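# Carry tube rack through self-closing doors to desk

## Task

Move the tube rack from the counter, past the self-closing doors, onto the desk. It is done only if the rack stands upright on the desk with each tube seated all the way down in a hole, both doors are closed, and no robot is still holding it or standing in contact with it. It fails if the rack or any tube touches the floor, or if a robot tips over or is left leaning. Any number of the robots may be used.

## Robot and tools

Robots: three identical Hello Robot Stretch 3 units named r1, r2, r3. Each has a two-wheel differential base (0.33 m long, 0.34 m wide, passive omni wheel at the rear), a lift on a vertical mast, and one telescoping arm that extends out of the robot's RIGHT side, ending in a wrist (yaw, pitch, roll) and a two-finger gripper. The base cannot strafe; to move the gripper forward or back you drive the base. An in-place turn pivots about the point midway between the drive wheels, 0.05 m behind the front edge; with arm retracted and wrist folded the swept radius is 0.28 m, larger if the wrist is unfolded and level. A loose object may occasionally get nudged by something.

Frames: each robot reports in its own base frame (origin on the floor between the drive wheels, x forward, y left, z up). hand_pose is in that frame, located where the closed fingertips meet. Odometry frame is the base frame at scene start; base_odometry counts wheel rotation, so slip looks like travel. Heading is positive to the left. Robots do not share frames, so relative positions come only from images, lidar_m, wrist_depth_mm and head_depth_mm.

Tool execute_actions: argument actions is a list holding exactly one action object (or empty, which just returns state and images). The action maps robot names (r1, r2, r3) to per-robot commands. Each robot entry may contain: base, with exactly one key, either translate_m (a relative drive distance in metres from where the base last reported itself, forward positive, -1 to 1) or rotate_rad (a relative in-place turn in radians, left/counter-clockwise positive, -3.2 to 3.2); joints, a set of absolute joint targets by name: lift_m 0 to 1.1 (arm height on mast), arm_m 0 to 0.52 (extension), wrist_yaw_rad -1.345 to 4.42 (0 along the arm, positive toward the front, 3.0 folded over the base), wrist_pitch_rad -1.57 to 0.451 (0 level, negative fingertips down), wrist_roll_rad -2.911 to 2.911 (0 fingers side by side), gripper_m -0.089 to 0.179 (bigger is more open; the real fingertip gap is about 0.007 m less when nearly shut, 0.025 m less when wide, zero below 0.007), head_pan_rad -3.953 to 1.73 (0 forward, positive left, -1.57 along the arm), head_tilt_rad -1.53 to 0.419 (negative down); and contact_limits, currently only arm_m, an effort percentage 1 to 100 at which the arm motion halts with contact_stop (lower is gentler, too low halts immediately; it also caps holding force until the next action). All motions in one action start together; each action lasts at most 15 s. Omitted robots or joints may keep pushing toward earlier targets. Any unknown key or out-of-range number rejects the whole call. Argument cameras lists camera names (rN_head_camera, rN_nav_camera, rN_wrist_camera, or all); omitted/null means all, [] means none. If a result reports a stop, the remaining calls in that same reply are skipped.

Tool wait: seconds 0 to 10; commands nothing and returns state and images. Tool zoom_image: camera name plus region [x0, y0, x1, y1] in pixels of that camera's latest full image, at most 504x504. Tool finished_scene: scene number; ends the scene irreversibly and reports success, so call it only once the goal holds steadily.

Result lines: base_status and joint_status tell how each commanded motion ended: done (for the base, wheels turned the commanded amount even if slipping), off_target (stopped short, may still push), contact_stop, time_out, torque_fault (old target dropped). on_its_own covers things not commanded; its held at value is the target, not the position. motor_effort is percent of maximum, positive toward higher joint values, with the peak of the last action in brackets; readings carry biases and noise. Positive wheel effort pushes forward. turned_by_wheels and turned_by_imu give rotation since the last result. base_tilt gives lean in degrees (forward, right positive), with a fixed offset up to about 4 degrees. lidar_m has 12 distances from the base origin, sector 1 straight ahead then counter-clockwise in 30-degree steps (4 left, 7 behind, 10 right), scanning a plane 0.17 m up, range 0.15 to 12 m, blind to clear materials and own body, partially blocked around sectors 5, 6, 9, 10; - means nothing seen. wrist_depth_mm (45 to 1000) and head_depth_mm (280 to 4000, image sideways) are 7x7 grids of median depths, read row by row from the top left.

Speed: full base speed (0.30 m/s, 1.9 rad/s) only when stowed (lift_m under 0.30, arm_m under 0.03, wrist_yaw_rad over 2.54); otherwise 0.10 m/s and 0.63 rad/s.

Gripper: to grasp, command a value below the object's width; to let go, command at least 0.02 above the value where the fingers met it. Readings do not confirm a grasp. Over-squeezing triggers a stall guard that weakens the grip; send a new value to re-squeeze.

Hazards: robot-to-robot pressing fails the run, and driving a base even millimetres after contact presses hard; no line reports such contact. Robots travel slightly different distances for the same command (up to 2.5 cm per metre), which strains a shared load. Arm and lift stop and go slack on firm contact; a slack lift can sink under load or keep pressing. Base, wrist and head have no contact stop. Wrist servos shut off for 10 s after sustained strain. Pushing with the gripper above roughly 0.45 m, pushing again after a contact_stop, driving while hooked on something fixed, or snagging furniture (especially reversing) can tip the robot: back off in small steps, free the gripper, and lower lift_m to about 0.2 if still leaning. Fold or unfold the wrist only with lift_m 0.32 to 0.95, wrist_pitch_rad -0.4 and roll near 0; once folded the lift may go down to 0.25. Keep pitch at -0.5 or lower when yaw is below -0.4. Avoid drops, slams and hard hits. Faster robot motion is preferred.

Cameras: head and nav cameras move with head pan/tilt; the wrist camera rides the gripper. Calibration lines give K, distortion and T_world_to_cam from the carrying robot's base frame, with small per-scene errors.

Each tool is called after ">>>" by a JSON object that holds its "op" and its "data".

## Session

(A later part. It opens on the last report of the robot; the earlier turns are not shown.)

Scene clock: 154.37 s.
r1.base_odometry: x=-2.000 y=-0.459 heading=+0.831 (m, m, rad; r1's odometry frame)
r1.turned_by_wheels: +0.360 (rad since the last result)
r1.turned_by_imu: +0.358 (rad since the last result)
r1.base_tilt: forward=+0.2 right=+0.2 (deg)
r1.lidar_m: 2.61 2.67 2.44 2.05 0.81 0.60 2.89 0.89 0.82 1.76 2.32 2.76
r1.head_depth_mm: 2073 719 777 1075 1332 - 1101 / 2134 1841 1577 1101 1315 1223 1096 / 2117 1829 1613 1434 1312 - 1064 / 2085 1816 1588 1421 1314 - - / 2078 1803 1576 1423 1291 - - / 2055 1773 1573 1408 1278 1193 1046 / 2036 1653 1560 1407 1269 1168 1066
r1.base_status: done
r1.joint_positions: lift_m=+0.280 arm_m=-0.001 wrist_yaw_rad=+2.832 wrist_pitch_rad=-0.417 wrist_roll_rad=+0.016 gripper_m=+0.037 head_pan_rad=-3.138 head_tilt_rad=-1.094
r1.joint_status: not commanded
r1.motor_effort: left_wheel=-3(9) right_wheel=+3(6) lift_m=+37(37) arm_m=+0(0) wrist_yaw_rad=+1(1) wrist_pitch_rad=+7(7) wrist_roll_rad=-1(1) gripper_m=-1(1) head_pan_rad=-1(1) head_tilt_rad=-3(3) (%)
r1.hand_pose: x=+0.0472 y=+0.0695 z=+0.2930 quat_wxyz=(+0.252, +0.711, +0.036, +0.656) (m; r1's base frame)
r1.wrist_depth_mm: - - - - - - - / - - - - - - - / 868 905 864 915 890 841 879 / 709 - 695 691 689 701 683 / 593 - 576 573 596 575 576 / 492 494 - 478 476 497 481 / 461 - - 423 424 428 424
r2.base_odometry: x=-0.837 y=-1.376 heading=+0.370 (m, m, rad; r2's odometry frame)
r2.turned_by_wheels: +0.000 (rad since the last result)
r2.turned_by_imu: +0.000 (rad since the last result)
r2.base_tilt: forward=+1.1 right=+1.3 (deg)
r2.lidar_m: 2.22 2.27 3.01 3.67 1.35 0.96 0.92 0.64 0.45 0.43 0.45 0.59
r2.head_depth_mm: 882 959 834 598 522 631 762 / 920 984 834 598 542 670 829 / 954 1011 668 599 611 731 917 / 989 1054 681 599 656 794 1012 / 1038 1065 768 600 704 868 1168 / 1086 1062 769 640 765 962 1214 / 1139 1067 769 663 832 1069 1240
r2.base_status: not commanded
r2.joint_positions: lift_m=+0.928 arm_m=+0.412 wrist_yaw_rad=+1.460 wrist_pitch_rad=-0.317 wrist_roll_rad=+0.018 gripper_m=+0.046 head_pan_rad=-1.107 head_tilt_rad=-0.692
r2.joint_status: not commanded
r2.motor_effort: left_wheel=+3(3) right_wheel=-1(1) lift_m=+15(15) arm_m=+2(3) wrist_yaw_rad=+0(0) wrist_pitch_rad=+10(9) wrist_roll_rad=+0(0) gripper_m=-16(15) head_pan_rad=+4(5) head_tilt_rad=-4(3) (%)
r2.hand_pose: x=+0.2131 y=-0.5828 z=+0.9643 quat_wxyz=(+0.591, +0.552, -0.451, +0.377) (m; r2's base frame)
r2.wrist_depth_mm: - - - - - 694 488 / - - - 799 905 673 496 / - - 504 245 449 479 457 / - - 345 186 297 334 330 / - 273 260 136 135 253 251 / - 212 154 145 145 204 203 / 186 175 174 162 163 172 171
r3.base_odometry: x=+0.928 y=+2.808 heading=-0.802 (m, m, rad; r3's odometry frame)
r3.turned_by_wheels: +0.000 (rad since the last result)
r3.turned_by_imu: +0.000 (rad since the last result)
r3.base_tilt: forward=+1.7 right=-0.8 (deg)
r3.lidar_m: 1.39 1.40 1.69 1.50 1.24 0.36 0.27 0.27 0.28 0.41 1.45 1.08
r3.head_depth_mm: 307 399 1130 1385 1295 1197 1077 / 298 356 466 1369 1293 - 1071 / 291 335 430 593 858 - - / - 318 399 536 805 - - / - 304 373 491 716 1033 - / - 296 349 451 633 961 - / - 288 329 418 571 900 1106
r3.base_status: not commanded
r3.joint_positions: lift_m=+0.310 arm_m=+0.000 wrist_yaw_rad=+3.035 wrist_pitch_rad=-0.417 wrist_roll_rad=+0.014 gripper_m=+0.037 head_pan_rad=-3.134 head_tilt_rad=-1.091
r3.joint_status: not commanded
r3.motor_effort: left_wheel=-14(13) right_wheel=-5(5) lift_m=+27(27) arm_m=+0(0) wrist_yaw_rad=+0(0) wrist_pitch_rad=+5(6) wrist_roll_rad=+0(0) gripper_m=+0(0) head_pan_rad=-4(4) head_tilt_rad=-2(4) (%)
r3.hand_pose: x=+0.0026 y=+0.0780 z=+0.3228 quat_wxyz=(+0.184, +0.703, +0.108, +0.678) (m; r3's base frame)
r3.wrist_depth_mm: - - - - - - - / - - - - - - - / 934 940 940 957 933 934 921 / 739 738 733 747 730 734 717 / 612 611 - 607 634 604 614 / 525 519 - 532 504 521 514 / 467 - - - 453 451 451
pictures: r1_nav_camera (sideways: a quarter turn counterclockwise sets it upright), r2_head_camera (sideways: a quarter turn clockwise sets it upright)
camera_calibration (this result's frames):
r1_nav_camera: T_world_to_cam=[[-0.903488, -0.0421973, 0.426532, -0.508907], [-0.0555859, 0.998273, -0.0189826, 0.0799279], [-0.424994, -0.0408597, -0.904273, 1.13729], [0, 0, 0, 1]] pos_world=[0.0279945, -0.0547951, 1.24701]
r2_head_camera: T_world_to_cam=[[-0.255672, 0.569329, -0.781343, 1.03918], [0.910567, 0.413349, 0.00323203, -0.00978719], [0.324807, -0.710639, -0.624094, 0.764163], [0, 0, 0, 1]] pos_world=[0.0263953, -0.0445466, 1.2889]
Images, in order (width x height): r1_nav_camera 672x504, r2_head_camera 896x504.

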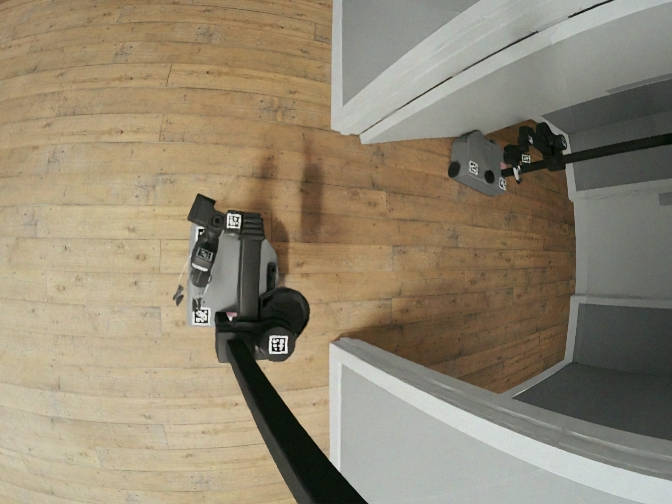

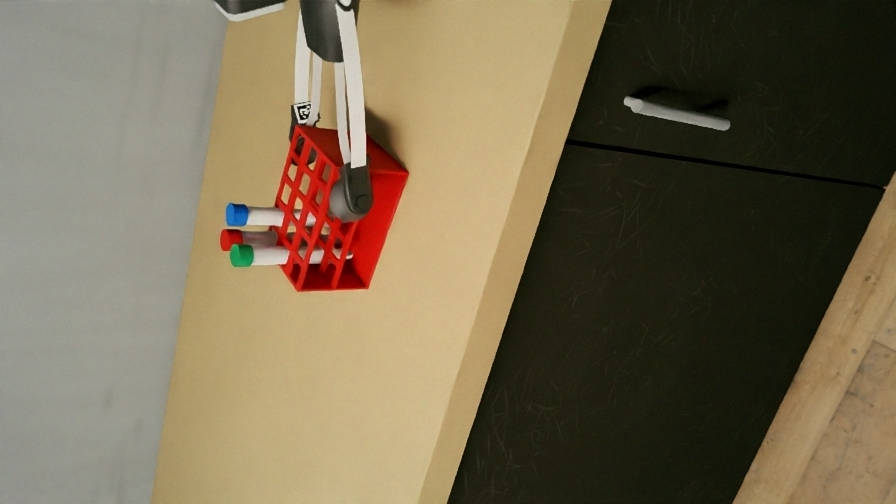

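>>> {"op": "execute_actions", "data": {"actions": [{"r1":{"base":{"translate_m":-0.62}},"r2":{"joints":{"gripper_m":0.033,"lift_m":0.95}}}], "cameras": ["r1_nav_camera","r2_wrist_camera"]}}

Scene clock: 165.30 s.
r1.base_odometry: x=-2.419 y=-0.917 heading=+0.831 (m, m, rad; r1's odometry frame)
r1.turned_by_wheels: +0.000 (rad since the last result)
r1.turned_by_imu: +0.003 (rad since the last result)
r1.base_tilt: forward=+0.2 right=+0.2 (deg)
r1.lidar_m: 3.22 3.32 0.28 0.25 0.87 1.14 2.27 0.90 0.70 0.62 2.34 3.09
r1.head_depth_mm: 2046 1862 1633 1466 1321 - 624 / 2085 1843 1635 1446 1313 1224 822 / 2067 1830 1609 1440 1322 - 1065 / 2107 1816 1601 1429 1305 - - / 2063 1801 1599 1413 1288 - - / 2059 1777 1572 1405 1281 1199 1043 / 2030 1764 1555 1398 1268 1168 1063
r1.base_status: done
r1.joint_positions: lift_m=+0.280 arm_m=-0.001 wrist_yaw_rad=+2.832 wrist_pitch_rad=-0.417 wrist_roll_rad=+0.016 gripper_m=+0.037 head_pan_rad=-3.138 head_tilt_rad=-1.094
r1.joint_status: not commanded
r1.motor_effort: left_wheel=-4(12) right_wheel=+3(4) lift_m=+37(37) arm_m=+0(1) wrist_yaw_rad=+0(0) wrist_pitch_rad=+7(6) wrist_roll_rad=-1(0) gripper_m=+0(0) head_pan_rad=-1(2) head_tilt_rad=-3(3) (%)
r1.hand_pose: x=+0.0472 y=+0.0695 z=+0.2930 quat_wxyz=(+0.252, +0.711, +0.036, +0.656) (m; r1's base frame)
r1.wrist_depth_mm: - 262 263 - - - - / - 289 283 - - - - / 812 809 307 793 862 853 866 / 730 - 345 646 704 682 696 / 588 - 394 574 595 577 578 / 490 487 - 487 478 478 473 / 448 - - 435 426 420 416
r2.base_odometry: x=-0.837 y=-1.376 heading=+0.370 (m, m, rad; r2's odometry frame)
r2.turned_by_wheels: +0.000 (rad since the last result)
r2.turned_by_imu: +0.000 (rad since the last result)
r2.base_tilt: forward=+1.1 right=+1.4 (deg)
r2.lidar_m: 2.22 2.28 3.04 3.68 1.35 0.96 0.92 0.64 0.45 0.43 0.45 0.59
r2.head_depth_mm: 883 955 727 600 522 632 763 / 917 988 711 599 543 669 831 / 956 1008 648 598 612 733 913 / 992 1052 672 598 656 794 1011 / 1039 1071 769 601 705 866 1175 / 1078 1066 771 639 765 962 1215 / 1125 1068 771 662 828 1070 1246
r2.base_status: not commanded
r2.joint_positions: lift_m=+0.949 arm_m=+0.412 wrist_yaw_rad=+1.460 wrist_pitch_rad=-0.325 wrist_roll_rad=+0.018 gripper_m=+0.034 head_pan_rad=-1.107 head_tilt_rad=-0.692
r2.joint_status: all done
r2.motor_effort: left_wheel=+3(2) right_wheel=-1(1) lift_m=+33(34) arm_m=+2(2) wrist_yaw_rad=-1(1) wrist_pitch_rad=+13(14) wrist_roll_rad=+0(0) gripper_m=-19(74) head_pan_rad=+4(4) head_tilt_rad=-3(4) (%)
r2.hand_pose: x=+0.2123 y=-0.5827 z=+0.9836 quat_wxyz=(+0.593, +0.554, -0.449, +0.375) (m; r2's base frame)
r2.wrist_depth_mm: - - - - - 694 490 / - - - 957 920 699 487 / - - 556 245 499 525 470 / - - 379 189 327 374 360 / - 322 290 136 136 281 278 / - 237 152 144 145 227 227 / - 196 196 161 172 192 191
r3.base_odometry: x=+0.928 y=+2.808 heading=-0.802 (m, m, rad; r3's odometry frame)
r3.turned_by_wheels: +0.000 (rad since the last result)
r3.turned_by_imu: +0.002 (rad since the last result)
r3.base_tilt: forward=+1.7 right=-0.7 (deg)
r3.lidar_m: 1.39 1.40 1.69 1.50 1.25 0.36 0.27 0.27 0.28 0.41 0.91 0.90
r3.head_depth_mm: 307 400 1129 1376 1286 1199 1078 / 298 356 466 1370 1294 - 1072 / 291 335 430 594 859 - - / - 318 400 537 805 - - / - 305 373 490 716 1037 - / - 296 350 451 633 967 - / - 288 329 418 570 903 1100
r3.base_status: not commanded
r3.joint_positions: lift_m=+0.310 arm_m=+0.000 wrist_yaw_rad=+3.035 wrist_pitch_rad=-0.417 wrist_roll_rad=+0.014 gripper_m=+0.037 head_pan_rad=-3.134 head_tilt_rad=-1.091
r3.joint_status: not commanded
r3.motor_effort: left_wheel=-13(13) right_wheel=-6(5) lift_m=+27(27) arm_m=+0(0) wrist_yaw_rad=+0(1) wrist_pitch_rad=+5(5) wrist_roll_rad=+0(0) gripper_m=+0(0) head_pan_rad=-4(4) head_tilt_rad=-4(3) (%)
r3.hand_pose: x=+0.0026 y=+0.0780 z=+0.3228 quat_wxyz=(+0.184, +0.703, +0.108, +0.678) (m; r3's base frame)
r3.wrist_depth_mm: - - - - - - - / - - - - - - - / 935 935 932 930 934 915 924 / 746 745 743 732 744 739 740 / 616 614 - 613 636 607 608 / 517 523 - 537 503 522 519 / 466 - - - 453 448 454
pictures: r1_nav_camera (sideways: a quarter turn counterclockwise sets it upright), r2_wrist_camera
camera_calibration (this result's frames):
r1_nav_camera: T_world_to_cam=[[-0.903488, -0.0421971, 0.426532, -0.508907], [-0.0555856, 0.998273, -0.0189826, 0.0799279], [-0.424994, -0.0408596, -0.904273, 1.13729], [0, 0, 0, 1]] pos_world=[0.0279945, -0.0547951, 1.24701]
r2_wrist_camera: T_world_to_cam=[[-0.0869912, -0.995976, -0.0215656, -0.536209], [-0.489492, 0.0615877, -0.86983, 1.0216], [0.867658, -0.0651114, -0.49288, 0.423646], [0, 0, 0, 1]] pos_world=[0.0858402, -0.569385, 1.08586]
Images, in order (width x height): r1_nav_camera 672x504, r2_wrist_camera 644x364.

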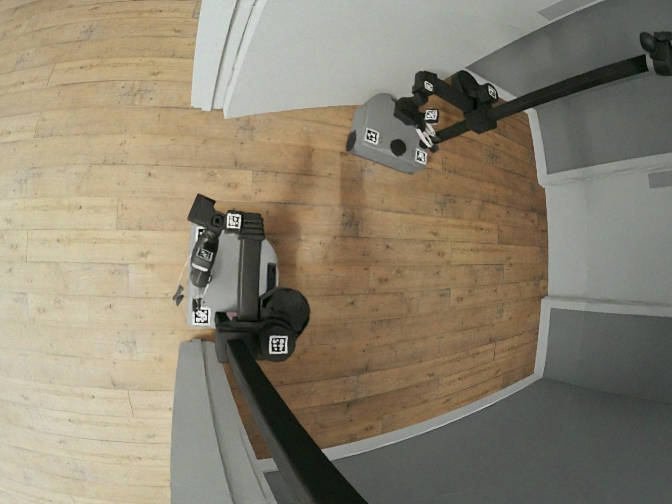

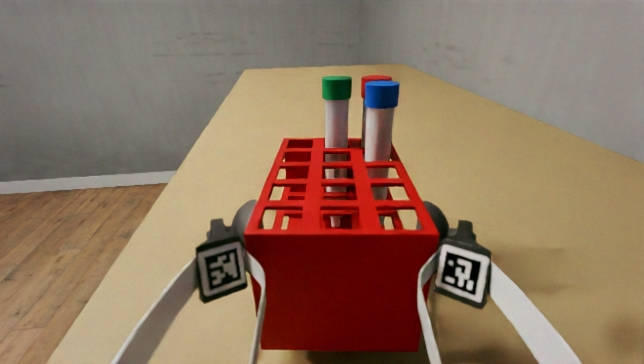

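>>> {"op": "execute_actions", "data": {"actions": [{"r1":{"base":{"translate_m":-0.95}},"r2":{"joints":{"arm_m":0.0,"lift_m":0.97,"wrist_yaw_rad":1.75}}}], "cameras": []}}

>>> {"op": "execute_actions", "data": {"actions": [{"r1":{"base":{"translate_m":-0.75}},"r2":{"base":{"rotate_rad":1.3},"joints":{"head_pan_rad":0.5,"head_tilt_rad":-0.9,"wrist_yaw_rad":2.6,"lift_m":0.93}}}], "cameras": ["r1_nav_camera","r2_nav_camera"]}}

Scene clock: 174.77 s.
r1.base_odometry: x=-3.059 y=-1.618 heading=+0.831 (m, m, rad; r1's odometry frame)
r1.turned_by_wheels: +0.000 (rad since the last result)
r1.turned_by_imu: +0.003 (rad since the last result)
r1.base_tilt: forward=+0.2 right=+0.1 (deg)
r1.lidar_m: 0.98 0.92 0.84 0.80 0.82 1.08 1.32 1.44 1.36 0.61 0.58 0.98
r1.head_depth_mm: 1289 1564 1638 1462 1313 - 1100 / 1285 1553 1629 1449 1308 1224 1092 / 1301 1553 1607 1447 1316 - 1071 / 1352 1648 1599 1430 1317 - - / 1353 1650 1577 1415 1287 - - / 1348 1634 1574 1400 1271 1196 1047 / 1348 1628 1556 1398 1263 1167 1065
r1.base_status: done
r1.joint_positions: lift_m=+0.280 arm_m=-0.001 wrist_yaw_rad=+2.832 wrist_pitch_rad=-0.417 wrist_roll_rad=+0.016 gripper_m=+0.037 head_pan_rad=-3.138 head_tilt_rad=-1.094
r1.joint_status: not commanded
r1.motor_effort: left_wheel=-4(13) right_wheel=+3(5) lift_m=+37(37) arm_m=+1(0) wrist_yaw_rad=+0(0) wrist_pitch_rad=+7(7) wrist_roll_rad=-1(1) gripper_m=+0(0) head_pan_rad=-1(2) head_tilt_rad=-3(3) (%)
r1.hand_pose: x=+0.0472 y=+0.0695 z=+0.2930 quat_wxyz=(+0.252, +0.711, +0.036, +0.656) (m; r1's base frame)
r1.wrist_depth_mm: - 698 753 811 852 946 791 / - 771 824 864 958 - 820 / 745 785 850 891 857 869 805 / 712 - 702 702 701 704 694 / 582 - 576 570 588 555 561 / 499 491 - 491 484 494 486 / 453 - - 425 420 421 415
r2.base_odometry: x=-0.837 y=-1.376 heading=+0.370 (m, m, rad; r2's odometry frame)
r2.turned_by_wheels: +0.000 (rad since the last result)
r2.turned_by_imu: +0.000 (rad since the last result)
r2.base_tilt: forward=+1.1 right=+1.4 (deg)
r2.lidar_m: 2.22 2.28 3.05 3.69 1.35 0.96 0.92 0.64 0.45 0.43 0.45 0.59
r2.head_depth_mm: 882 952 767 598 523 631 - / 919 984 767 600 544 665 - / 948 1010 767 600 610 690 - / 991 1053 765 600 642 - - / 1035 1066 768 602 701 - - / 1075 1071 769 640 765 963 1232 / 1138 1065 770 663 832 941 1217
r2.base_status: not commanded
r2.joint_positions: lift_m=+0.969 arm_m=+0.003 wrist_yaw_rad=+1.749 wrist_pitch_rad=-0.325 wrist_roll_rad=+0.018 gripper_m=+0.034 head_pan_rad=-1.107 head_tilt_rad=-0.692
r2.joint_status: all done
joint sent to its limit — the command would take r2.arm_m past its lower limit, so that joint was sent only as far as its limit.
r2.motor_effort: left_wheel=+2(3) right_wheel=-1(1) lift_m=+33(34) arm_m=-4(3) wrist_yaw_rad=+0(4) wrist_pitch_rad=+14(14) wrist_roll_rad=+0(0) gripper_m=-19(19) head_pan_rad=+4(4) head_tilt_rad=-4(3) (%)
r2.hand_pose: x=+0.2100 y=-0.1062 z=+1.0034 quat_wxyz=(+0.533, +0.613, -0.364, +0.457) (m; r2's base frame)
r2.wrist_depth_mm: - - - - - - - / - - - - - - - / - - - - - 769 580 / - - - 190 - 734 431 / - - - 137 136 674 436 / - - 152 145 145 591 422 / - - - 161 - 759 414
r3.base_odometry: x=+0.928 y=+2.808 heading=-0.802 (m, m, rad; r3's odometry frame)
r3.turned_by_wheels: +0.000 (rad since the last result)
r3.turned_by_imu: +0.001 (rad since the last result)
r3.base_tilt: forward=+1.7 right=-0.8 (deg)
r3.lidar_m: 1.39 0.58 1.69 1.50 1.24 0.36 0.27 0.27 0.28 0.41 4.04 1.08
r3.head_depth_mm: 307 400 1126 1393 1299 1204 1081 / 298 356 467 1369 1300 - 1070 / 291 335 430 595 860 - - / - 318 399 536 803 - - / - 304 373 490 715 1038 - / - 295 350 451 633 964 - / - 288 329 418 570 901 1099
r3.base_status: not commanded
r3.joint_positions: lift_m=+0.310 arm_m=+0.000 wrist_yaw_rad=+3.035 wrist_pitch_rad=-0.417 wrist_roll_rad=+0.014 gripper_m=+0.037 head_pan_rad=-3.134 head_tilt_rad=-1.091
r3.joint_status: not commanded
r3.motor_effort: left_wheel=-13(13) right_wheel=-6(6) lift_m=+27(27) arm_m=+0(0) wrist_yaw_rad=+1(0) wrist_pitch_rad=+6(6) wrist_roll_rad=+0(0) gripper_m=+0(0) head_pan_rad=-3(3) head_tilt_rad=-3(4) (%)
r3.hand_pose: x=+0.0026 y=+0.0780 z=+0.3228 quat_wxyz=(+0.184, +0.703, +0.108, +0.678) (m; r3's base frame)
r3.wrist_depth_mm: - - - - - - - / - - - - - - - / 937 923 938 935 934 834 585 / 732 743 746 744 747 595 477 / 618 614 - 612 627 589 457 / 520 525 - 534 506 517 506 / 466 - - - 454 451 451
pictures: none
No camera images: the call's "cameras" was empty. Leave "cameras" out to get every camera's image.

Scene clock: 179.07 s.
r1.base_odometry: x=-3.565 y=-2.172 heading=+0.830 (m, m, rad; r1's odometry frame)
r1.turned_by_wheels: +0.000 (rad since the last result)
r1.turned_by_imu: +0.002 (rad since the last result)
r1.base_tilt: forward=+0.2 right=+0.1 (deg)
r1.lidar_m: 1.66 1.14 0.80 0.76 0.78 0.59 0.58 0.67 0.89 1.34 1.22 1.01
r1.head_depth_mm: 546 664 843 1154 1323 - 1105 / 558 646 838 1150 1314 1220 1096 / 622 734 880 1140 1323 - 1066 / 622 755 959 1302 1318 - - / 622 755 957 1294 1287 - - / 619 751 949 1291 1281 1197 1046 / 619 748 944 1285 1267 1167 1064
r1.base_status: done
r1.joint_positions: lift_m=+0.280 arm_m=-0.001 wrist_yaw_rad=+2.832 wrist_pitch_rad=-0.417 wrist_roll_rad=+0.016 gripper_m=+0.037 head_pan_rad=-3.138 head_tilt_rad=-1.094
r1.joint_status: not commanded
r1.motor_effort: left_wheel=-4(13) right_wheel=+3(4) lift_m=+37(37) arm_m=+1(0) wrist_yaw_rad=+0(0) wrist_pitch_rad=+7(7) wrist_roll_rad=+0(1) gripper_m=-1(0) head_pan_rad=-1(1) head_tilt_rad=-3(3) (%)
r1.hand_pose: x=+0.0472 y=+0.0695 z=+0.2930 quat_wxyz=(+0.252, +0.711, +0.036, +0.656) (m; r1's base frame)
r1.wrist_depth_mm: - 665 721 776 833 922 - / - 728 760 834 923 - - / 720 769 808 830 891 880 888 / 695 - 711 695 705 703 690 / 584 - 577 574 601 569 572 / 492 494 - 493 478 483 481 / 455 - - 423 424 427 424
r2.base_odometry: x=-0.837 y=-1.376 heading=+1.670 (m, m, rad; r2's odometry frame)
r2.turned_by_wheels: +1.300 (rad since the last result)
r2.turned_by_imu: +1.316 (rad since the last result)
r2.base_tilt: forward=+1.1 right=+1.3 (deg)
r2.lidar_m: 3.70 1.97 1.09 0.92 0.92 0.51 0.43 0.43 0.49 0.81 2.21 2.51
r2.head_depth_mm: 3042 2403 1983 1676 1466 1289 1158 / 3048 2373 1980 1659 1464 1288 1119 / 2988 2397 1956 1692 1461 1310 729 / 3004 2377 1952 1688 1449 321 320 / 2898 2380 1961 1690 316 308 316 / 2339 2337 1950 1675 1409 327 1143 / 1874 1971 1918 1673 1451 1253 1160
r2.base_status: done
r2.joint_positions: lift_m=+0.930 arm_m=+0.003 wrist_yaw_rad=+2.598 wrist_pitch_rad=-0.326 wrist_roll_rad=+0.018 gripper_m=+0.034 head_pan_rad=+0.493 head_tilt_rad=-0.889
r2.joint_status: all done
r2.motor_effort: left_wheel=-2(6) right_wheel=+4(7) lift_m=+16(29) arm_m=-4(3) wrist_yaw_rad=+2(3) wrist_pitch_rad=+14(14) wrist_roll_rad=+0(0) gripper_m=-19(19) head_pan_rad=+4(59) head_tilt_rad=-3(22) (%)
r2.hand_pose: x=+0.1004 y=+0.0533 z=+0.9643 quat_wxyz=(+0.297, +0.708, -0.079, +0.635) (m; r2's base frame)
r2.wrist_depth_mm: 707 861 - - - - - / 758 876 - - - - - / 782 923 - - - - - / 804 963 - 190 - - - / 828 - - 137 136 - - / 924 - 152 145 146 - - / - - - 161 - - -
r3.base_odometry: x=+0.928 y=+2.808 heading=-0.802 (m, m, rad; r3's odometry frame)
r3.turned_by_wheels: +0.000 (rad since the last result)
r3.turned_by_imu: +0.001 (rad since the last result)
r3.base_tilt: forward=+1.6 right=-0.8 (deg)
r3.lidar_m: 1.39 1.40 1.08 1.50 1.24 0.36 0.27 0.27 0.28 0.41 4.04 1.08
r3.head_depth_mm: 307 400 1118 1392 1292 1200 1080 / 298 356 465 1375 1303 - 1073 / 291 335 430 593 862 - - / - 317 399 537 809 - - / - 304 372 490 716 1035 - / - 296 350 451 633 964 - / - 288 329 417 571 901 1101
r3.base_status: not commanded
r3.joint_positions: lift_m=+0.310 arm_m=+0.000 wrist_yaw_rad=+3.035 wrist_pitch_rad=-0.417 wrist_roll_rad=+0.014 gripper_m=+0.037 head_pan_rad=-3.134 head_tilt_rad=-1.091
r3.joint_status: not commanded
r3.motor_effort: left_wheel=-13(13) right_wheel=-6(5) lift_m=+27(26) arm_m=+0(0) wrist_yaw_rad=+1(0) wrist_pitch_rad=+6(6) wrist_roll_rad=+0(0) gripper_m=+0(0) head_pan_rad=-3(3) head_tilt_rad=-2(3) (%)
r3.hand_pose: x=+0.0026 y=+0.0780 z=+0.3228 quat_wxyz=(+0.184, +0.703, +0.108, +0.678) (m; r3's base frame)
r3.wrist_depth_mm: - - - - - - - / - - - - - - - / 928 921 936 935 920 930 916 / 738 742 732 732 738 728 732 / 613 613 - 604 629 607 598 / 519 526 - 537 503 516 513 / 466 - - - 450 451 452
pictures: r1_nav_camera (sideways: a quarter turn counterclockwise sets it upright), r2_nav_camera (sideways: a quarter turn counterclockwise sets it upright)
camera_calibration (this result's frames):
r1_nav_camera: T_world_to_cam=[[-0.903488, -0.0421976, 0.426532, -0.508907], [-0.0555861, 0.998273, -0.0189826, 0.0799279], [-0.424994, -0.0408598, -0.904273, 1.13729], [0, 0, 0, 1]] pos_world=[0.0279945, -0.054795, 1.24701]
r2_nav_camera: T_world_to_cam=[[0.679738, 0.371965, 0.632138, -0.782495], [0.460721, -0.887146, 0.0266037, 0.0118177], [0.570694, 0.273156, -0.774399, 0.965435], [0, 0, 0, 1]] pos_world=[-0.0245211, 0.0378303, 1.24196]
Images, in order (width x height): r1_nav_camera 672x504, r2_nav_camera 672x504.

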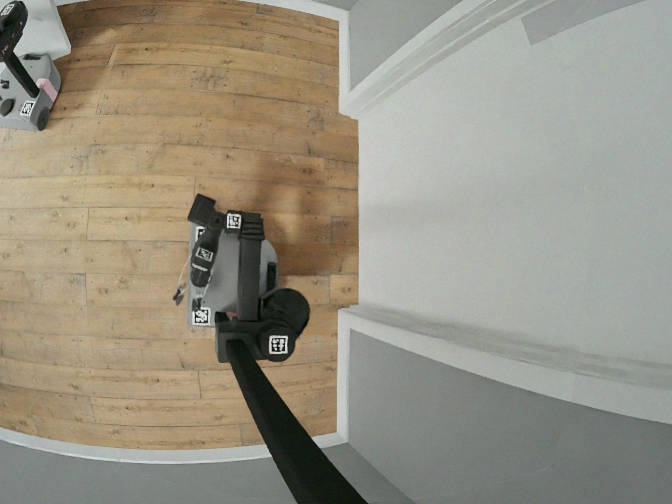

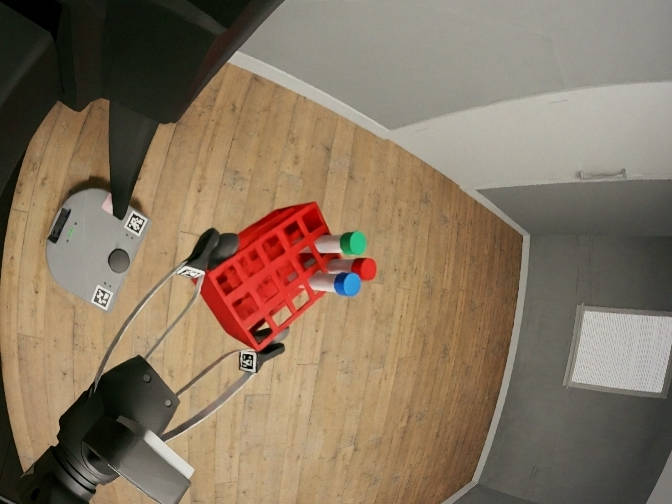

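>>> {"op": "execute_actions", "data": {"actions": [{"r1":{"base":{"rotate_rad":0.32}},"r2":{"joints":{"lift_m":0.7,"head_pan_rad":0}}}], "cameras": []}}

>>> {"op": "execute_actions", "data": {"actions": [{"r1":{"base":{"translate_m":-0.22}},"r2":{"joints":{"lift_m":0.5}}}], "cameras": []}}

>>> {"op": "execute_actions", "data": {"actions": [{"r1":{"base":{"rotate_rad":-0.25},"joints":{"lift_m":0.31}},"r2":{"joints":{"lift_m":0.295}}}], "cameras": ["r1_nav_camera"]}}

>>> {"op": "execute_actions", "data": {"actions": [{"r1":{"base":{"translate_m":-0.3}},"r2":{"base":{"translate_m":0.75}}}], "cameras": ["r1_nav_camera","r2_wrist_camera"]}}

Scene clock: 192.77 s.
r1.base_odometry: x=-3.565 y=-2.172 heading=+1.150 (m, m, rad; r1's odometry frame)
r1.turned_by_wheels: +0.320 (rad since the last result)
r1.turned_by_imu: +0.319 (rad since the last result)
r1.base_tilt: forward=+0.2 right=+0.1 (deg)
r1.lidar_m: 1.50 0.88 0.76 0.76 0.66 0.58 0.65 0.76 1.17 1.33 1.01 1.57
r1.head_depth_mm: 583 691 798 941 1267 - 1106 / 603 719 887 1088 1287 1221 1098 / 624 748 931 1231 1314 - 1068 / 643 779 979 1312 1316 - - / 666 811 1027 1365 1288 - - / 690 848 1090 1368 1272 1198 1049 / 716 885 1161 1404 1265 1167 1063
r1.base_status: done
r1.joint_positions: lift_m=+0.280 arm_m=-0.001 wrist_yaw_rad=+2.832 wrist_pitch_rad=-0.417 wrist_roll_rad=+0.016 gripper_m=+0.037 head_pan_rad=-3.138 head_tilt_rad=-1.094
r1.joint_status: not commanded
r1.motor_effort: left_wheel=-3(11) right_wheel=+3(7) lift_m=+37(37) arm_m=+0(0) wrist_yaw_rad=+2(0) wrist_pitch_rad=+7(7) wrist_roll_rad=+0(1) gripper_m=+0(0) head_pan_rad=-1(1) head_tilt_rad=-3(3) (%)
r1.hand_pose: x=+0.0472 y=+0.0695 z=+0.2930 quat_wxyz=(+0.252, +0.711, +0.036, +0.656) (m; r1's base frame)
r1.wrist_depth_mm: - 738 731 730 728 706 725 / - 787 807 806 816 777 782 / 644 858 824 833 833 829 821 / 640 - 709 696 699 686 697 / 586 - 580 581 599 573 577 / 507 500 - 484 476 491 486 / 456 - - 424 423 426 419
r2.base_odometry: x=-0.837 y=-1.376 heading=+1.670 (m, m, rad; r2's odometry frame)
r2.turned_by_wheels: +0.000 (rad since the last result)
r2.turned_by_imu: +0.000 (rad since the last result)
r2.base_tilt: forward=+1.1 right=+1.3 (deg)
r2.lidar_m: 3.70 1.97 1.09 0.92 0.92 0.51 0.43 0.43 0.49 0.82 2.22 2.52
r2.head_depth_mm: 3065 2367 1976 1681 1464 1290 1163 / 3045 2389 1968 1671 1452 1299 1156 / 3061 2409 1975 1673 1468 1291 1155 / 3002 2350 1964 1678 1453 1288 1180 / 3019 2366 1976 1672 1458 1290 1163 / 2987 2379 1956 1663 1456 1288 491 / 2983 2363 1941 1676 1457 1293 467
r2.base_status: not commanded
r2.joint_positions: lift_m=+0.700 arm_m=+0.003 wrist_yaw_rad=+2.598 wrist_pitch_rad=-0.326 wrist_roll_rad=+0.018 gripper_m=+0.034 head_pan_rad=+0.007 head_tilt_rad=-0.889
r2.joint_status: all done
r2.motor_effort: left_wheel=-2(2) right_wheel=+4(4) lift_m=+15(16) arm_m=-3(3) wrist_yaw_rad=+2(2) wrist_pitch_rad=+14(14) wrist_roll_rad=+0(0) gripper_m=-19(19) head_pan_rad=-4(43) head_tilt_rad=-6(5) (%)
r2.hand_pose: x=+0.1003 y=+0.0533 z=+0.7343 quat_wxyz=(+0.298, +0.708, -0.079, +0.635) (m; r2's base frame)
r2.wrist_depth_mm: 716 861 - - - - - / 743 884 - - - - - / 786 946 - - - - - / 816 982 - 189 - - - / 847 - - 137 136 - - / 919 - 152 145 145 - - / - 976 950 161 515 933 909
r3.base_odometry: x=+0.928 y=+2.808 heading=-0.802 (m, m, rad; r3's odometry frame)
r3.turned_by_wheels: +0.000 (rad since the last result)
r3.turned_by_imu: +0.001 (rad since the last result)
r3.base_tilt: forward=+1.7 right=-0.8 (deg)
r3.lidar_m: 1.39 1.40 1.08 1.50 1.24 0.36 0.27 0.27 0.28 0.41 4.03 1.08
r3.head_depth_mm: 307 400 1127 1391 1301 1198 1077 / 298 357 467 1369 1296 - 1067 / 291 335 430 595 861 - - / - 318 400 538 807 - - / - 304 373 490 715 1036 - / - 296 350 450 634 965 - / - 288 329 418 569 899 1103
r3.base_status: not commanded
r3.joint_positions: lift_m=+0.310 arm_m=+0.000 wrist_yaw_rad=+3.035 wrist_pitch_rad=-0.417 wrist_roll_rad=+0.014 gripper_m=+0.037 head_pan_rad=-3.134 head_tilt_rad=-1.091
r3.joint_status: not commanded
r3.motor_effort: left_wheel=-13(13) right_wheel=-5(5) lift_m=+27(27) arm_m=+0(0) wrist_yaw_rad=+1(1) wrist_pitch_rad=+6(5) wrist_roll_rad=+0(0) gripper_m=+0(1) head_pan_rad=-2(4) head_tilt_rad=-4(3) (%)
r3.hand_pose: x=+0.0026 y=+0.0780 z=+0.3228 quat_wxyz=(+0.184, +0.703, +0.108, +0.678) (m; r3's base frame)
r3.wrist_depth_mm: - - - - - - - / - - - - - - - / 935 915 926 936 940 912 932 / 752 742 739 734 727 732 720 / 612 611 - 608 632 609 604 / 527 520 - 537 507 523 519 / 466 - - - 452 454 447
pictures: none
No camera images: the call's "cameras" was empty. Leave "cameras" out to get every camera's image.

Scene clock: 195.43 s.
r1.base_odometry: x=-3.655 y=-2.373 heading=+1.150 (m, m, rad; r1's odometry frame)
r1.turned_by_wheels: +0.000 (rad since the last result)
r1.turned_by_imu: +0.001 (rad since the last result)
r1.base_tilt: forward=+0.1 right=+0.1 (deg)
r1.lidar_m: 1.62 0.95 0.82 0.72 0.41 0.42 0.44 0.52 0.76 1.28 1.14 1.24
r1.head_depth_mm: 387 458 562 712 843 - 1109 / 400 476 588 771 1015 1204 1094 / 413 495 617 819 1165 - 1067 / 427 515 650 874 1218 - - / 442 538 685 940 1266 - - / 458 563 723 1015 1273 1193 1047 / 474 588 769 1105 1271 1161 1060
r1.base_status: done
r1.joint_positions: lift_m=+0.280 arm_m=-0.001 wrist_yaw_rad=+2.832 wrist_pitch_rad=-0.417 wrist_roll_rad=+0.016 gripper_m=+0.037 head_pan_rad=-3.138 head_tilt_rad=-1.094
r1.joint_status: not commanded
r1.motor_effort: left_wheel=-4(13) right_wheel=+3(6) lift_m=+37(37) arm_m=+1(0) wrist_yaw_rad=+1(0) wrist_pitch_rad=+7(7) wrist_roll_rad=+0(0) gripper_m=+0(1) head_pan_rad=-1(1) head_tilt_rad=-3(3) (%)
r1.hand_pose: x=+0.0472 y=+0.0695 z=+0.2930 quat_wxyz=(+0.252, +0.711, +0.036, +0.656) (m; r1's base frame)
r1.wrist_depth_mm: - 673 800 782 779 792 776 / - 736 860 854 878 854 848 / 410 746 845 884 880 869 849 / 434 - 710 682 685 683 696 / 443 - 568 575 588 567 549 / 449 491 - 489 475 485 477 / 451 - - 432 422 423 423
r2.base_odometry: x=-0.837 y=-1.376 heading=+1.670 (m, m, rad; r2's odometry frame)
r2.turned_by_wheels: +0.000 (rad since the last result)
r2.turned_by_imu: +0.000 (rad since the last result)
r2.base_tilt: forward=+1.1 right=+1.3 (deg)
r2.lidar_m: 3.71 1.97 1.09 0.92 0.92 0.51 0.43 0.43 0.49 0.82 2.22 2.52
r2.head_depth_mm: 3033 2386 1981 1680 1469 1293 1159 / 3038 2371 1974 1677 1462 1292 1154 / 2994 2371 1972 1672 1456 1294 1156 / 3029 2400 1969 1677 1463 1294 1158 / 3007 2380 1957 1672 1458 1295 1160 / 3018 2407 1970 1663 1464 1293 1159 / 3007 2379 1959 1675 1461 1287 1153
r2.base_status: not commanded
r2.joint_positions: lift_m=+0.500 arm_m=+0.003 wrist_yaw_rad=+2.598 wrist_pitch_rad=-0.326 wrist_roll_rad=+0.018 gripper_m=+0.034 head_pan_rad=+0.007 head_tilt_rad=-0.889
r2.joint_status: all done
r2.motor_effort: left_wheel=-2(3) right_wheel=+4(4) lift_m=+16(17) arm_m=-3(4) wrist_yaw_rad=+2(2) wrist_pitch_rad=+14(14) wrist_roll_rad=+0(0) gripper_m=-19(19) head_pan_rad=-5(5) head_tilt_rad=-5(5) (%)
r2.hand_pose: x=+0.1003 y=+0.0533 z=+0.5343 quat_wxyz=(+0.298, +0.708, -0.079, +0.635) (m; r2's base frame)
r2.wrist_depth_mm: 717 819 - - - - - / 744 883 - - - - - / 790 923 - - - - - / 811 956 - 190 - - - / 859 990 - 137 136 - - / 881 876 152 145 145 837 825 / - 718 708 161 409 713 696
r3.base_odometry: x=+0.928 y=+2.808 heading=-0.802 (m, m, rad; r3's odometry frame)
r3.turned_by_wheels: +0.000 (rad since the last result)
r3.turned_by_imu: +0.000 (rad since the last result)
r3.base_tilt: forward=+1.7 right=-0.7 (deg)
r3.lidar_m: 1.39 1.40 1.24 1.50 1.24 0.36 0.27 0.27 0.28 0.41 4.04 1.08
r3.head_depth_mm: 307 400 1121 1393 1288 1201 1084 / 298 356 466 1376 1301 - 1070 / 291 335 430 593 862 - - / - 318 399 536 805 - - / - 304 373 490 713 1032 - / - 295 349 451 634 967 - / - 288 329 417 571 903 1101
r3.base_status: not commanded
r3.joint_positions: lift_m=+0.310 arm_m=+0.000 wrist_yaw_rad=+3.035 wrist_pitch_rad=-0.417 wrist_roll_rad=+0.014 gripper_m=+0.037 head_pan_rad=-3.134 head_tilt_rad=-1.091
r3.joint_status: not commanded
r3.motor_effort: left_wheel=-13(13) right_wheel=-5(6) lift_m=+26(27) arm_m=+0(0) wrist_yaw_rad=+0(1) wrist_pitch_rad=+6(6) wrist_roll_rad=+0(0) gripper_m=+0(0) head_pan_rad=-3(3) head_tilt_rad=-3(4) (%)
r3.hand_pose: x=+0.0026 y=+0.0780 z=+0.3228 quat_wxyz=(+0.184, +0.703, +0.108, +0.678) (m; r3's base frame)
r3.wrist_depth_mm: - - - - - - - / - - - - - - - / 944 938 930 922 928 941 928 / 741 735 732 735 734 732 721 / 608 610 - 611 628 608 605 / 523 525 - 540 501 521 512 / 467 - - - 458 449 452
pictures: none
No camera images: the call's "cameras" was empty. Leave "cameras" out to get every camera's image.

Scene clock: 198.13 s.
r1.base_odometry: x=-3.655 y=-2.373 heading=+0.900 (m, m, rad; r1's odometry frame)
r1.turned_by_wheels: -0.250 (rad since the last result)
r1.turned_by_imu: -0.247 (rad since the last result)
r1.base_tilt: forward=+0.2 right=+0.1 (deg)
r1.lidar_m: 1.87 1.14 0.84 0.82 0.50 0.41 0.44 0.46 0.64 1.27 1.33 1.15
r1.head_depth_mm: 405 489 557 649 1035 - 1103 / 407 492 622 766 1046 1227 1094 / 410 496 627 849 1149 - 1069 / 412 500 632 862 1234 - - / 415 503 638 870 1242 - 1047 / 417 506 645 878 1242 1199 1048 / 419 509 649 893 1239 1168 1057
r1.base_status: done
r1.joint_positions: lift_m=+0.310 arm_m=-0.001 wrist_yaw_rad=+2.832 wrist_pitch_rad=-0.417 wrist_roll_rad=+0.016 gripper_m=+0.037 head_pan_rad=-3.138 head_tilt_rad=-1.094
r1.joint_status: all done
r1.motor_effort: left_wheel=+4(11) right_wheel=-2(5) lift_m=+51(52) arm_m=+0(0) wrist_yaw_rad=+1(1) wrist_pitch_rad=+7(7) wrist_roll_rad=-1(1) gripper_m=+0(0) head_pan_rad=-1(1) head_tilt_rad=-3(3) (%)
r1.hand_pose: x=+0.0472 y=+0.0695 z=+0.3226 quat_wxyz=(+0.252, +0.711, +0.036, +0.656) (m; r1's base frame)
r1.wrist_depth_mm: - 747 728 784 849 919 963 / - 771 822 875 953 - - / 536 818 857 934 918 940 928 / 555 - 766 733 744 737 731 / 548 - 614 619 629 598 613 / 510 537 - 523 500 526 520 / 459 - - 454 455 456 446
r2.base_odometry: x=-0.837 y=-1.376 heading=+1.670 (m, m, rad; r2's odometry frame)
r2.turned_by_wheels: +0.000 (rad since the last result)
r2.turned_by_imu: +0.000 (rad since the last result)
r2.base_tilt: forward=+1.1 right=+1.3 (deg)
r2.lidar_m: 3.67 1.97 1.09 0.92 0.92 0.51 0.43 0.43 0.49 0.82 2.22 2.52
r2.head_depth_mm: 2987 2408 1960 1682 1461 1287 1157 / 3035 2386 1956 1677 1466 1297 1168 / 3067 2382 1973 1667 1459 1292 1160 / 3009 2403 1961 1660 1458 1298 1161 / 3062 2366 1979 1682 1465 1289 1154 / 3039 2395 1962 1677 1453 1294 1154 / 3046 2392 1952 1675 1459 1285 1159
r2.base_status: not commanded
r2.joint_positions: lift_m=+0.295 arm_m=+0.003 wrist_yaw_rad=+2.598 wrist_pitch_rad=-0.326 wrist_roll_rad=+0.018 gripper_m=+0.034 head_pan_rad=+0.007 head_tilt_rad=-0.889
r2.joint_status: all done
r2.motor_effort: left_wheel=-2(2) right_wheel=+4(4) lift_m=+16(17) arm_m=-3(4) wrist_yaw_rad=+2(2) wrist_pitch_rad=+14(14) wrist_roll_rad=+0(0) gripper_m=-19(19) head_pan_rad=-5(5) head_tilt_rad=-4(4) (%)
r2.hand_pose: x=+0.1003 y=+0.0533 z=+0.3293 quat_wxyz=(+0.298, +0.708, -0.079, +0.635) (m; r2's base frame)
r2.wrist_depth_mm: 713 827 - - - - - / 741 865 - - - - - / 780 905 - - - - - / 806 901 952 190 825 901 893 / 723 729 715 136 136 695 687 / 596 578 152 145 146 574 568 / - 488 483 162 305 475 474
r3.base_odometry: x=+0.928 y=+2.808 heading=-0.802 (m, m, rad; r3's odometry frame)
r3.turned_by_wheels: +0.000 (rad since the last result)
r3.turned_by_imu: +0.000 (rad since the last result)
r3.base_tilt: forward=+1.7 right=-0.7 (deg)
r3.lidar_m: 1.39 1.40 1.23 1.50 1.24 0.36 0.27 0.27 0.28 0.41 4.02 1.08
r3.head_depth_mm: 307 400 1121 1389 1297 1202 1082 / 299 357 466 1369 1296 - 1068 / 291 335 430 593 863 - - / - 318 400 537 805 - - / - 304 373 490 714 1034 - / - 296 349 451 633 967 - / - 288 329 417 570 900 1101
r3.base_status: not commanded
r3.joint_positions: lift_m=+0.310 arm_m=+0.000 wrist_yaw_rad=+3.035 wrist_pitch_rad=-0.417 wrist_roll_rad=+0.014 gripper_m=+0.037 head_pan_rad=-3.134 head_tilt_rad=-1.091
r3.joint_status: not commanded
r3.motor_effort: left_wheel=-13(13) right_wheel=-6(5) lift_m=+27(27) arm_m=+0(0) wrist_yaw_rad=+1(1) wrist_pitch_rad=+6(6) wrist_roll_rad=+0(0) gripper_m=+0(0) head_pan_rad=-2(3) head_tilt_rad=-4(4) (%)
r3.hand_pose: x=+0.0026 y=+0.0780 z=+0.3228 quat_wxyz=(+0.184, +0.703, +0.108, +0.678) (m; r3's base frame)
r3.wrist_depth_mm: - - - - - - - / - - - - - - - / 936 937 943 927 927 916 914 / 741 731 734 742 730 727 734 / 614 610 - 608 627 607 599 / 525 522 - 533 501 513 520 / 469 - - - 454 453 451
pictures: r1_nav_camera (sideways: a quarter turn counterclockwise sets it upright)
camera_calibration (this result's frames):
r1_nav_camera: T_world_to_cam=[[-0.903488, -0.0421976, 0.426532, -0.508907], [-0.0555861, 0.998273, -0.0189826, 0.0799279], [-0.424994, -0.0408598, -0.904273, 1.13729], [0, 0, 0, 1]] pos_world=[0.0279945, -0.054795, 1.24701]
Images, in order (width x height): r1_nav_camera 672x504.

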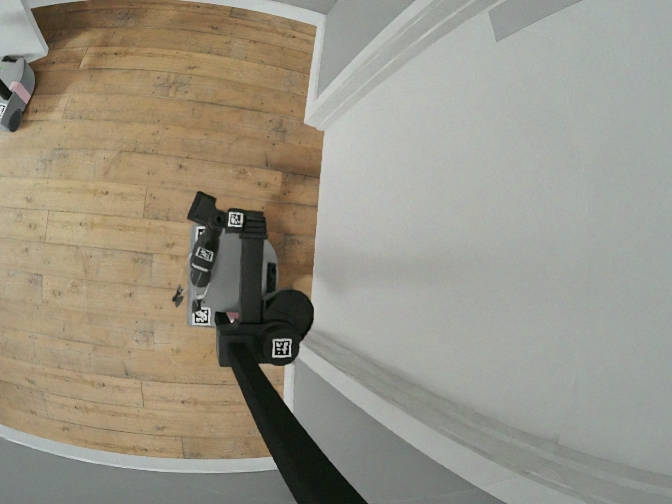

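Scene clock: 202.53 s.
r1.base_odometry: x=-3.842 y=-2.607 heading=+0.900 (m, m, rad; r1's odometry frame)
r1.turned_by_wheels: +0.000 (rad since the last result)
r1.turned_by_imu: +0.025 (rad since the last result)
r1.base_tilt: forward=+0.2 right=+0.1 (deg)
r1.lidar_m: 2.16 1.13 0.85 0.23 0.23 0.25 0.29 0.52 0.66 0.65 1.33 1.39
r1.head_depth_mm: - 290 315 374 459 - 1076 / - 303 357 433 551 683 1082 / 297 341 410 514 658 - 1069 / 326 389 483 632 862 - - / 371 454 586 824 1256 - 1055 / 429 545 749 1183 1275 1202 1044 / 510 683 1029 1379 1264 1176 1057
r1.base_status: translate_m off_target (by the wheels' count: -0.2994 of -0.3000)
r1.joint_positions: lift_m=+0.310 arm_m=-0.001 wrist_yaw_rad=+2.833 wrist_pitch_rad=-0.416 wrist_roll_rad=+0.016 gripper_m=+0.037 head_pan_rad=-3.138 head_tilt_rad=-1.095
r1.joint_status: not commanded
r1.on_its_own: left_wheel is at rest, and its effort (-75) is outside its rest range (-18 to +18); right_wheel is at rest, and its effort (-55) is outside its rest range (-18 to +18)
r1.motor_effort: left_wheel=-75(100) right_wheel=-55(67) lift_m=+47(51) arm_m=+0(0) wrist_yaw_rad=-1(3) wrist_pitch_rad=+7(6) wrist_roll_rad=-1(1) gripper_m=+0(0) head_pan_rad=-1(1) head_tilt_rad=-2(3) (%)
r1.hand_pose: x=+0.0470 y=+0.0696 z=+0.3227 quat_wxyz=(+0.252, +0.711, +0.036, +0.656) (m; r1's base frame)
r1.wrist_depth_mm: - 238 750 816 837 913 974 / - 253 795 904 931 - - / - 274 765 937 951 960 911 / 269 - 607 740 747 733 723 / 288 - 463 618 643 610 610 / 284 347 - 520 503 530 525 / 288 - - 455 457 450 449
r2.base_odometry: x=-0.911 y=-0.630 heading=+1.670 (m, m, rad; r2's odometry frame)
r2.turned_by_wheels: +0.000 (rad since the last result)
r2.turned_by_imu: +0.004 (rad since the last result)
r2.base_tilt: forward=+1.1 right=+1.4 (deg)
r2.lidar_m: 2.98 1.21 1.15 1.14 1.14 1.29 1.15 1.15 1.31 2.00 2.00 2.27
r2.head_depth_mm: 3011 2373 1964 1672 1462 1298 1158 / 2966 2368 1971 1676 1468 1292 1160 / 2927 2372 1984 1668 1468 1290 1161 / 2910 2388 1980 1679 1465 1289 1154 / 2849 2359 1966 1670 1462 1292 1160 / 2795 2356 1969 1670 1468 1290 1160 / 2722 2392 1955 1679 1445 1283 1160
r2.base_status: done
r2.joint_positions: lift_m=+0.295 arm_m=+0.003 wrist_yaw_rad=+2.598 wrist_pitch_rad=-0.326 wrist_roll_rad=+0.018 gripper_m=+0.034 head_pan_rad=+0.007 head_tilt_rad=-0.890
r2.joint_status: not commanded
r2.motor_effort: left_wheel=-2(6) right_wheel=+4(10) lift_m=+16(15) arm_m=-3(3) wrist_yaw_rad=+1(2) wrist_pitch_rad=+14(14) wrist_roll_rad=+0(0) gripper_m=-19(20) head_pan_rad=-5(5) head_tilt_rad=-5(5) (%)
r2.hand_pose: x=+0.1002 y=+0.0533 z=+0.3292 quat_wxyz=(+0.297, +0.708, -0.079, +0.635) (m; r2's base frame)
r2.wrist_depth_mm: 873 - - - - - - / 929 - - - - - - / 950 - - 243 - - - / 914 970 942 188 847 911 890 / 737 712 710 137 136 697 692 / 595 586 153 145 145 566 564 / - 486 485 161 302 480 473
r3.base_odometry: x=+0.928 y=+2.808 heading=-0.802 (m, m, rad; r3's odometry frame)
r3.turned_by_wheels: +0.000 (rad since the last result)
r3.turned_by_imu: +0.001 (rad since the last result)
r3.base_tilt: forward=+1.7 right=-0.8 (deg)
r3.lidar_m: 1.39 1.40 1.64 1.50 1.24 0.36 0.27 0.27 0.28 0.41 4.04 1.08
r3.head_depth_mm: 307 400 1128 1387 1295 1199 1084 / 298 356 465 1367 1296 - 1066 / 291 335 430 595 860 - - / - 318 400 538 806 - - / - 304 373 490 716 1032 - / - 295 350 451 634 968 - / - 288 330 417 571 903 1103
r3.base_status: not commanded
r3.joint_positions: lift_m=+0.310 arm_m=+0.000 wrist_yaw_rad=+3.035 wrist_pitch_rad=-0.417 wrist_roll_rad=+0.014 gripper_m=+0.037 head_pan_rad=-3.134 head_tilt_rad=-1.091
r3.joint_status: not commanded
r3.motor_effort: left_wheel=-13(13) right_wheel=-5(5) lift_m=+27(27) arm_m=+0(0) wrist_yaw_rad=+1(1) wrist_pitch_rad=+6(6) wrist_roll_rad=+0(0) gripper_m=+0(0) head_pan_rad=-3(4) head_tilt_rad=-2(3) (%)
r3.hand_pose: x=+0.0026 y=+0.0780 z=+0.3228 quat_wxyz=(+0.184, +0.703, +0.108, +0.678) (m; r3's base frame)
r3.wrist_depth_mm: - - - - - - - / - - - - - - - / 950 946 934 936 926 908 922 / 745 742 741 735 730 732 735 / 615 613 - 604 623 606 608 / 526 526 - 540 507 519 515 / 468 - - - 454 451 450
pictures: r1_nav_camera (sideways: a quarter turn counterclockwise sets it upright), r2_wrist_camera
camera_calibration (this result's frames):
r1_nav_camera: T_world_to_cam=[[-0.90424, -0.0422687, 0.424927, -0.506812], [-0.055628, 0.998269, -0.0190751, 0.0800486], [-0.423385, -0.0408863, -0.905027, 1.13826], [0, 0, 0, 1]] pos_world=[0.0280961, -0.054793, 1.24704]
r2_wrist_camera: T_world_to_cam=[[0.867693, -0.496631, -0.0215916, -0.0488818], [-0.26172, -0.419476, -0.869219, 0.361014], [0.422624, 0.759866, -0.493955, 0.240795], [0, 0, 0, 1]] pos_world=[0.0351333, -0.0558114, 0.431687]
Images, in order (width x height): r1_nav_camera 672x504, r2_wrist_camera 644x364.

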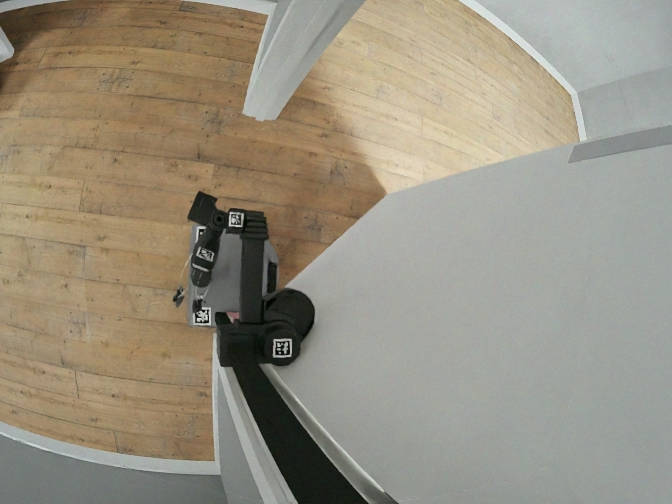

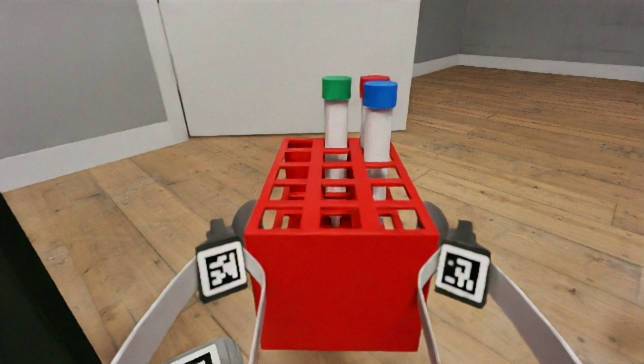

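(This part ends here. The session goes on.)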